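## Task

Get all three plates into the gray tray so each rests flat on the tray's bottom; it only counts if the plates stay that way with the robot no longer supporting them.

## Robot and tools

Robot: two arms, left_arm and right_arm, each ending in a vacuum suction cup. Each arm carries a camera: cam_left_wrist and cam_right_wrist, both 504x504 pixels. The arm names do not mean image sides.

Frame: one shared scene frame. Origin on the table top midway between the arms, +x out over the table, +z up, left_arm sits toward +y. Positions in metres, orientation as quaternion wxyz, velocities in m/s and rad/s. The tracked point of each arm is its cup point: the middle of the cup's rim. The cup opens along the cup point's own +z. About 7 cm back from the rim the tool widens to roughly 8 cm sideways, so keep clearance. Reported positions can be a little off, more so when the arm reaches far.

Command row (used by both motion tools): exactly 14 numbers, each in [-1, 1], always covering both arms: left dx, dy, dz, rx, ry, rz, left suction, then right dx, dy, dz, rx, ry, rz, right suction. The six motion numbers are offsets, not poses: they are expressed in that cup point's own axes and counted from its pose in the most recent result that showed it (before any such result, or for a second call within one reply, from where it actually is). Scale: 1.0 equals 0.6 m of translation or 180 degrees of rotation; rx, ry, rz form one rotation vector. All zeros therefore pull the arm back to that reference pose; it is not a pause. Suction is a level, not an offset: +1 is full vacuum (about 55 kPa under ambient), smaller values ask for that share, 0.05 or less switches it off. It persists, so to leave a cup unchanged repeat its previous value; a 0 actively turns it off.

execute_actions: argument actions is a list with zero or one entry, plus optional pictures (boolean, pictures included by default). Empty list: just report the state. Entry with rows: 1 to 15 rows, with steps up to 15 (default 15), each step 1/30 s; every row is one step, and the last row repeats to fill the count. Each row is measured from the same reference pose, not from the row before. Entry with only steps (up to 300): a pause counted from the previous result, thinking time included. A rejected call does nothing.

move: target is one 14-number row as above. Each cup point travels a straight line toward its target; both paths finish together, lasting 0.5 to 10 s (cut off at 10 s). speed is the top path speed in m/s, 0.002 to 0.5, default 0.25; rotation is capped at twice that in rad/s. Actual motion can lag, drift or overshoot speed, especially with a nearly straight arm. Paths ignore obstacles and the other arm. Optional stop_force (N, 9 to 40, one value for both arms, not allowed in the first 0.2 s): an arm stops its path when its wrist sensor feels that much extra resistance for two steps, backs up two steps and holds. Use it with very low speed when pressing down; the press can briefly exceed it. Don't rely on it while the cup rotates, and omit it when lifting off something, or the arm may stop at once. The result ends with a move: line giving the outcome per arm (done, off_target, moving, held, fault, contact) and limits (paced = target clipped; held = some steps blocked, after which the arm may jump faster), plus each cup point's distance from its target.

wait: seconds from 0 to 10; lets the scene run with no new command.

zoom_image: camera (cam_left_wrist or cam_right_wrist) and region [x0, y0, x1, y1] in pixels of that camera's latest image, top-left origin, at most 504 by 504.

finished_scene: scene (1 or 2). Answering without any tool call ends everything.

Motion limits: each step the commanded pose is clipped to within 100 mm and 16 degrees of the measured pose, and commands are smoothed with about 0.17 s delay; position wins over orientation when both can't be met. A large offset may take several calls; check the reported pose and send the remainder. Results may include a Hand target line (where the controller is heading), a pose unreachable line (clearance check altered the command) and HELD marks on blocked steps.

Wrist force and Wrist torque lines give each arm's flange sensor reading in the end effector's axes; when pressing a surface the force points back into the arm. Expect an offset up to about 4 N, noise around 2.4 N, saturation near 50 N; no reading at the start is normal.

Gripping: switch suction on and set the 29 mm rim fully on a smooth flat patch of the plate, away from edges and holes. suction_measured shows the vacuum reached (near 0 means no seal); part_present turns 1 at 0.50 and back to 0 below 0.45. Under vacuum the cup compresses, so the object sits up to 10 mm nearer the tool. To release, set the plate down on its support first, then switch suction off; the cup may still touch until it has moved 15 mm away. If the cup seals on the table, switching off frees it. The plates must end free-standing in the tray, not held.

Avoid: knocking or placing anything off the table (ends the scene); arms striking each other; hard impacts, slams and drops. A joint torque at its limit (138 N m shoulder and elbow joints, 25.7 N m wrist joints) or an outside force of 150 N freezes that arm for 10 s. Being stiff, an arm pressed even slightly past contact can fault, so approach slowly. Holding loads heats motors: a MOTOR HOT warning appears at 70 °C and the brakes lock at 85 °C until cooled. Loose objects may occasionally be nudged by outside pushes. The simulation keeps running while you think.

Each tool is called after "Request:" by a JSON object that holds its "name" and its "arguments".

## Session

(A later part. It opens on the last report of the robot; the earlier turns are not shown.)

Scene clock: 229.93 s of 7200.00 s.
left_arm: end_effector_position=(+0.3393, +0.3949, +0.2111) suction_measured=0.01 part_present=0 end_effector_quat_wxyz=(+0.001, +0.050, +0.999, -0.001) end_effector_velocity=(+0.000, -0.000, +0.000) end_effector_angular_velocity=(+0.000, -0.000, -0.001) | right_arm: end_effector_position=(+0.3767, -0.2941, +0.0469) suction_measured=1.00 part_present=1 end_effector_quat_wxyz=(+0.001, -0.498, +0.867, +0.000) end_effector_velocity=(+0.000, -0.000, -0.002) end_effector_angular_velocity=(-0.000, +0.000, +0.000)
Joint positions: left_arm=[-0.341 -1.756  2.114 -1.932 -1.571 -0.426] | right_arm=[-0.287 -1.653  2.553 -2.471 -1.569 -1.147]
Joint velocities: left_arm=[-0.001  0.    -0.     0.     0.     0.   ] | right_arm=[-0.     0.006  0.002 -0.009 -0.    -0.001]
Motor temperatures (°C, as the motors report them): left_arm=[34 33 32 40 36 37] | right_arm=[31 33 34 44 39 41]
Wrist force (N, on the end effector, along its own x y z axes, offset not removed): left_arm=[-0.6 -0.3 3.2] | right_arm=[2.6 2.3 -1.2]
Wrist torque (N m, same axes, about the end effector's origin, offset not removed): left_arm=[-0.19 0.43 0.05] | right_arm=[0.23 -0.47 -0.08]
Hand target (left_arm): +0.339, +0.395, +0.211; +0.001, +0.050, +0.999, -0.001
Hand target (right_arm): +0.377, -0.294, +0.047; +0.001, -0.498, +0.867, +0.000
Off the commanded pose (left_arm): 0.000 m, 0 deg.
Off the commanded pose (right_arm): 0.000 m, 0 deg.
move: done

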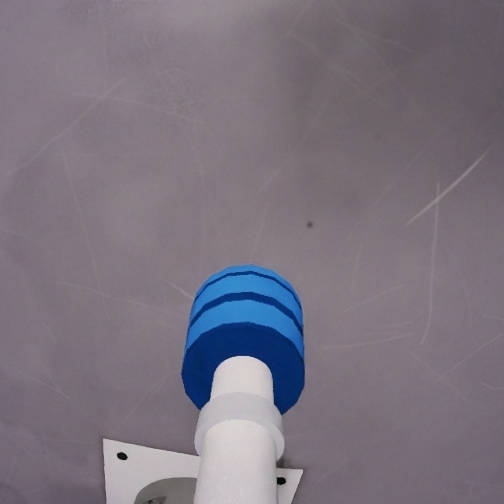

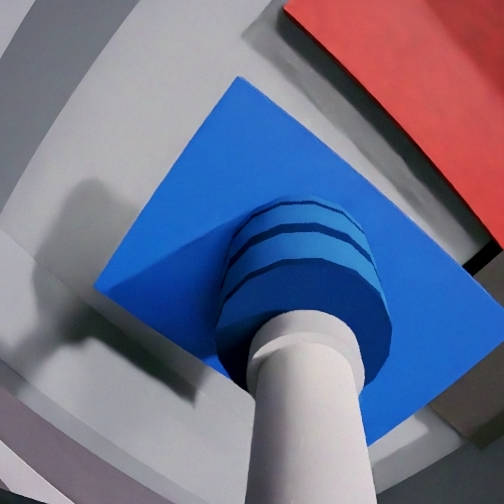

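Shifting away from the dark plate, then lowering.

Request:
{"name": "move", "arguments": {"target": [0,0,0,0,0,0,0,-0.022,0.01,0.045,0,0,0,1], "speed": 0.03}}

Request:
{"name": "move", "arguments": {"target": [0,0,0,0,0,0,0,0,0,0.04,0,0,0,1], "speed": 0.005, "stop_force": 9}}

Request:
{"name": "execute_actions", "arguments": {"actions": [{"rows":[[0,0,0,0,0,0,0,0,0,0,0,0,0,0]],"steps":6}], "pictures": false}}

Request:
{"name": "move", "arguments": {"target": [0,0,0,0,0,0,0,0.05,0,-0.25,0,0,0,0]}}

Scene clock: 236.07 s of 7200.00 s.
left_arm: end_effector_position=(+0.3393, +0.3949, +0.2111) suction_measured=0.01 part_present=0 end_effector_quat_wxyz=(+0.001, +0.050, +0.999, -0.001) end_effector_velocity=(+0.000, +0.000, +0.000) end_effector_angular_velocity=(-0.000, +0.000, +0.001) | right_arm: end_effector_position=(+0.3782, -0.2797, +0.0200) suction_measured=1.00 part_present=1 end_effector_quat_wxyz=(+0.001, -0.498, +0.867, +0.000) end_effector_velocity=(+0.000, +0.001, -0.002) end_effector_angular_velocity=(-0.000, -0.001, -0.000)
Joint positions: left_arm=[-0.341 -1.756  2.114 -1.932 -1.571 -0.426] | right_arm=[-0.241 -1.543  2.568 -2.597 -1.569 -1.1  ]
Joint velocities: left_arm=[ 0.001  0.    -0.    -0.    -0.    -0.   ] | right_arm=[ 0.002  0.007  0.001 -0.008 -0.     0.003]
Motor temperatures (°C, as the motors report them): left_arm=[34 33 32 40 36 37] | right_arm=[31 33 34 44 39 41]
Wrist force (N, on the end effector, along its own x y z axes, offset not removed): left_arm=[1.7 1.5 -1.1] | right_arm=[2.1 0.9 1.1]
Wrist torque (N m, same axes, about the end effector's origin, offset not removed): left_arm=[0.02 0.16 -0.03] | right_arm=[0.02 -0.30 -0.20]
Hand target (left_arm): +0.339, +0.395, +0.211; +0.001, +0.050, +0.999, -0.001
Hand target (right_arm): +0.378, -0.280, +0.020; +0.001, -0.498, +0.867, +0.000
Off the commanded pose (left_arm): 0.000 m, 0 deg.
Off the commanded pose (right_arm): 0.000 m, 0 deg.
After step 90, 1.80 s passed at rest.
move: done

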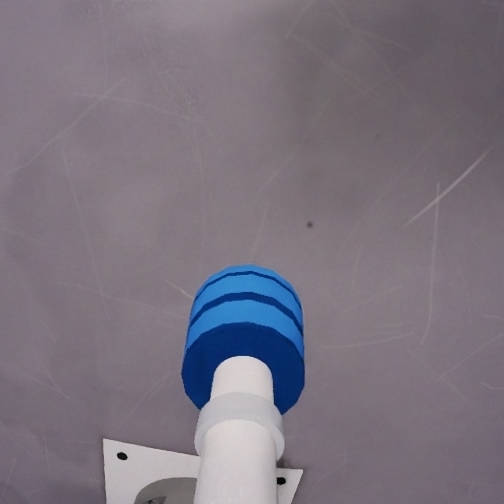

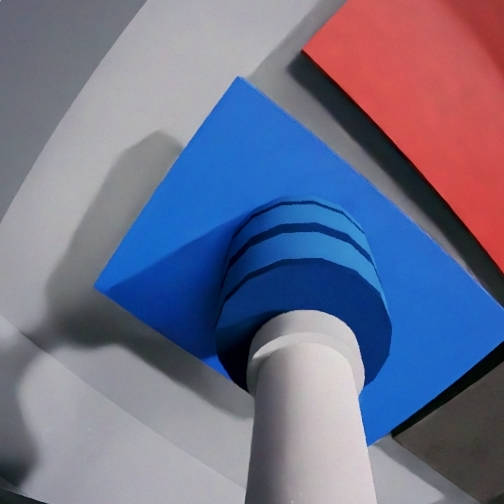

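Scene clock: 240.10 s of 7200.00 s.
left_arm: end_effector_position=(+0.3393, +0.3949, +0.2111) suction_measured=0.01 part_present=0 end_effector_quat_wxyz=(+0.001, +0.050, +0.999, -0.001) end_effector_velocity=(+0.000, -0.000, +0.000) end_effector_angular_velocity=(+0.000, -0.000, -0.000) | right_arm: end_effector_position=(+0.3781, -0.2797, +0.0017) suction_measured=1.00 part_present=1 end_effector_quat_wxyz=(+0.001, -0.498, +0.867, +0.000) end_effector_velocity=(-0.001, +0.000, +0.002) end_effector_angular_velocity=(-0.000, +0.002, -0.001)
Joint positions: left_arm=[-0.341 -1.756  2.114 -1.932 -1.571 -0.426] | right_arm=[-0.241 -1.472  2.585 -2.684 -1.569 -1.1  ]
Joint velocities: left_arm=[-0.  0. -0.  0.  0. -0.] | right_arm=[ 0.    -0.007 -0.001  0.011 -0.     0.001]
Motor temperatures (°C, as the motors report them): left_arm=[34 33 32 40 36 37] | right_arm=[31 33 34 44 39 41]
Wrist force (N, on the end effector, along its own x y z axes, offset not removed): left_arm=[2.8 -3.1 -0.4] | right_arm=[2.3 -1.7 -18.2]
Wrist torque (N m, same axes, about the end effector's origin, offset not removed): left_arm=[-0.44 -0.45 0.02] | right_arm=[-0.03 -0.58 -0.22]
Hand target (left_arm): +0.339, +0.395, +0.211; +0.001, +0.050, +0.999, -0.001
Hand target (right_arm): +0.378, -0.280, +0.002; +0.001, -0.498, +0.867, +0.000
Off the commanded pose (left_arm): 0.000 m, 0 deg.
Off the commanded pose (right_arm): 0.006 m, 0 deg.
move: contact (right_arm)

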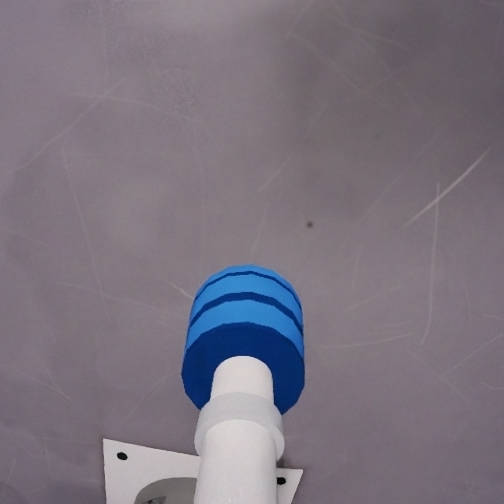

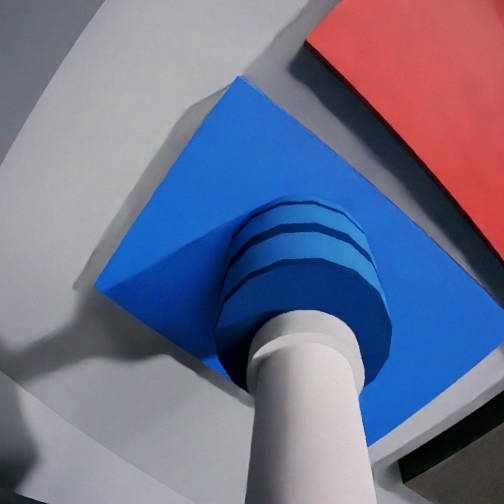

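Scene clock: 240.30 s of 7200.00 s.
left_arm: end_effector_position=(+0.3393, +0.3949, +0.2111) suction_measured=0.01 part_present=0 end_effector_quat_wxyz=(+0.001, +0.050, +0.999, -0.001) end_effector_velocity=(+0.000, +0.000, -0.000) end_effector_angular_velocity=(+0.000, -0.000, +0.001) | right_arm: end_effector_position=(+0.3781, -0.2797, +0.0017) suction_measured=0.00 part_present=0 end_effector_quat_wxyz=(+0.001, -0.498, +0.867, +0.001) end_effector_velocity=(-0.000, +0.000, +0.000) end_effector_angular_velocity=(-0.000, -0.000, +0.002)
Joint positions: left_arm=[-0.341 -1.756  2.114 -1.932 -1.571 -0.426] | right_arm=[-0.241 -1.472  2.585 -2.684 -1.569 -1.1  ]
Joint velocities: left_arm=[ 0.001 -0.     0.    -0.     0.    -0.   ] | right_arm=[ 0.001 -0.001  0.     0.    -0.    -0.001]
Motor temperatures (°C, as the motors report them): left_arm=[34 33 32 40 36 37] | right_arm=[31 33 34 44 39 41]
Wrist force (N, on the end effector, along its own x y z axes, offset not removed): left_arm=[-1.7 2.3 -1.6] | right_arm=[5.8 2.7 -33.8]
Wrist torque (N m, same axes, about the end effector's origin, offset not removed): left_arm=[0.14 0.45 0.12] | right_arm=[0.08 -0.76 -0.08]
Hand target (left_arm): +0.339, +0.395, +0.211; +0.001, +0.050, +0.999, -0.001
Hand target (right_arm): +0.378, -0.280, +0.002; +0.001, -0.498, +0.867, +0.000
Off the commanded pose (left_arm): 0.000 m, 0 deg.
Off the commanded pose (right_arm): 0.000 m, 0 deg.
Steps of this call (steps 1 to 6: all 6 steps of this action). Readings (end_effector_position | what the end effector reports):
1: left_arm (+0.3393, +0.3949, +0.2111) | right_arm (+0.3781, -0.2797, +0.0017) | left_arm suction_measured=0.01 part_present=0 | right_arm suction_measured=0.66 part_present=1
2: left_arm (+0.3393, +0.3949, +0.2111) | right_arm (+0.3781, -0.2797, +0.0017) | left_arm suction_measured=0.01 part_present=0 | right_arm suction_measured=0.00 part_present=0
4: left_arm (+0.3393, +0.3949, +0.2111) | right_arm (+0.3781, -0.2797, +0.0017) | left_arm suction_measured=0.01 part_present=0 | right_arm suction_measured=0.00 part_present=0
6: the state above

Scene clock: 241.80 s of 7200.00 s.
left_arm: end_effector_position=(+0.3393, +0.3949, +0.2111) suction_measured=0.01 part_present=0 end_effector_quat_wxyz=(+0.001, +0.050, +0.999, -0.001) end_effector_velocity=(+0.000, +0.000, -0.000) end_effector_angular_velocity=(-0.000, +0.000, +0.001) | right_arm: end_effector_position=(+0.3631, -0.3056, +0.1518) suction_measured=0.00 part_present=0 end_effector_quat_wxyz=(+0.001, -0.498, +0.867, +0.000) end_effector_velocity=(-0.000, -0.000, +0.002) end_effector_angular_velocity=(+0.001, +0.001, -0.000)
Joint positions: left_arm=[-0.341 -1.756  2.114 -1.932 -1.571 -0.426] | right_arm=[-0.331 -1.961  2.414 -2.025 -1.569 -1.191]
Joint velocities: left_arm=[ 0.001 -0.     0.     0.    -0.     0.   ] | right_arm=[-0.001 -0.004 -0.003  0.008  0.001 -0.001]
Motor temperatures (°C, as the motors report them): left_arm=[34 33 32 40 36 37] | right_arm=[31 33 34 44 39 41]
Wrist force (N, on the end effector, along its own x y z axes, offset not removed): left_arm=[0.0 0.1 3.8] | right_arm=[2.2 1.0 -0.4]
Wrist torque (N m, same axes, about the end effector's origin, offset not removed): left_arm=[-0.02 0.14 -0.21] | right_arm=[0.02 -0.42 -0.21]
Hand target (left_arm): +0.339, +0.395, +0.211; +0.001, +0.050, +0.999, -0.001
Hand target (right_arm): +0.363, -0.306, +0.152; +0.001, -0.498, +0.867, +0.000
Off the commanded pose (left_arm): 0.000 m, 0 deg.
Off the commanded pose (right_arm): 0.000 m, 0 deg.
move: done

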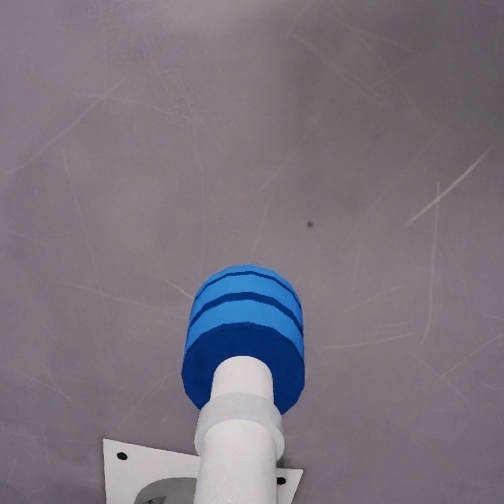

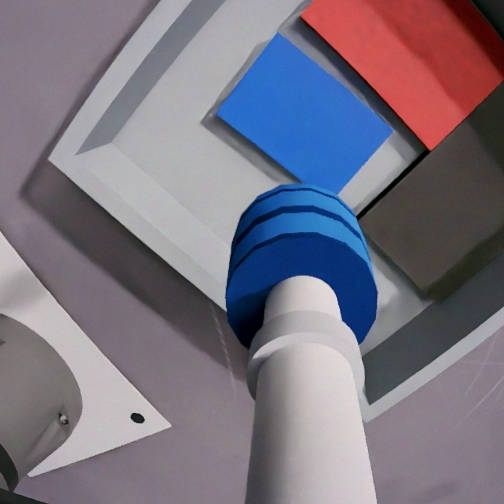

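Request:
{"name": "finished_scene", "arguments": {"scene": 1}}

The scene is finished: the task was done.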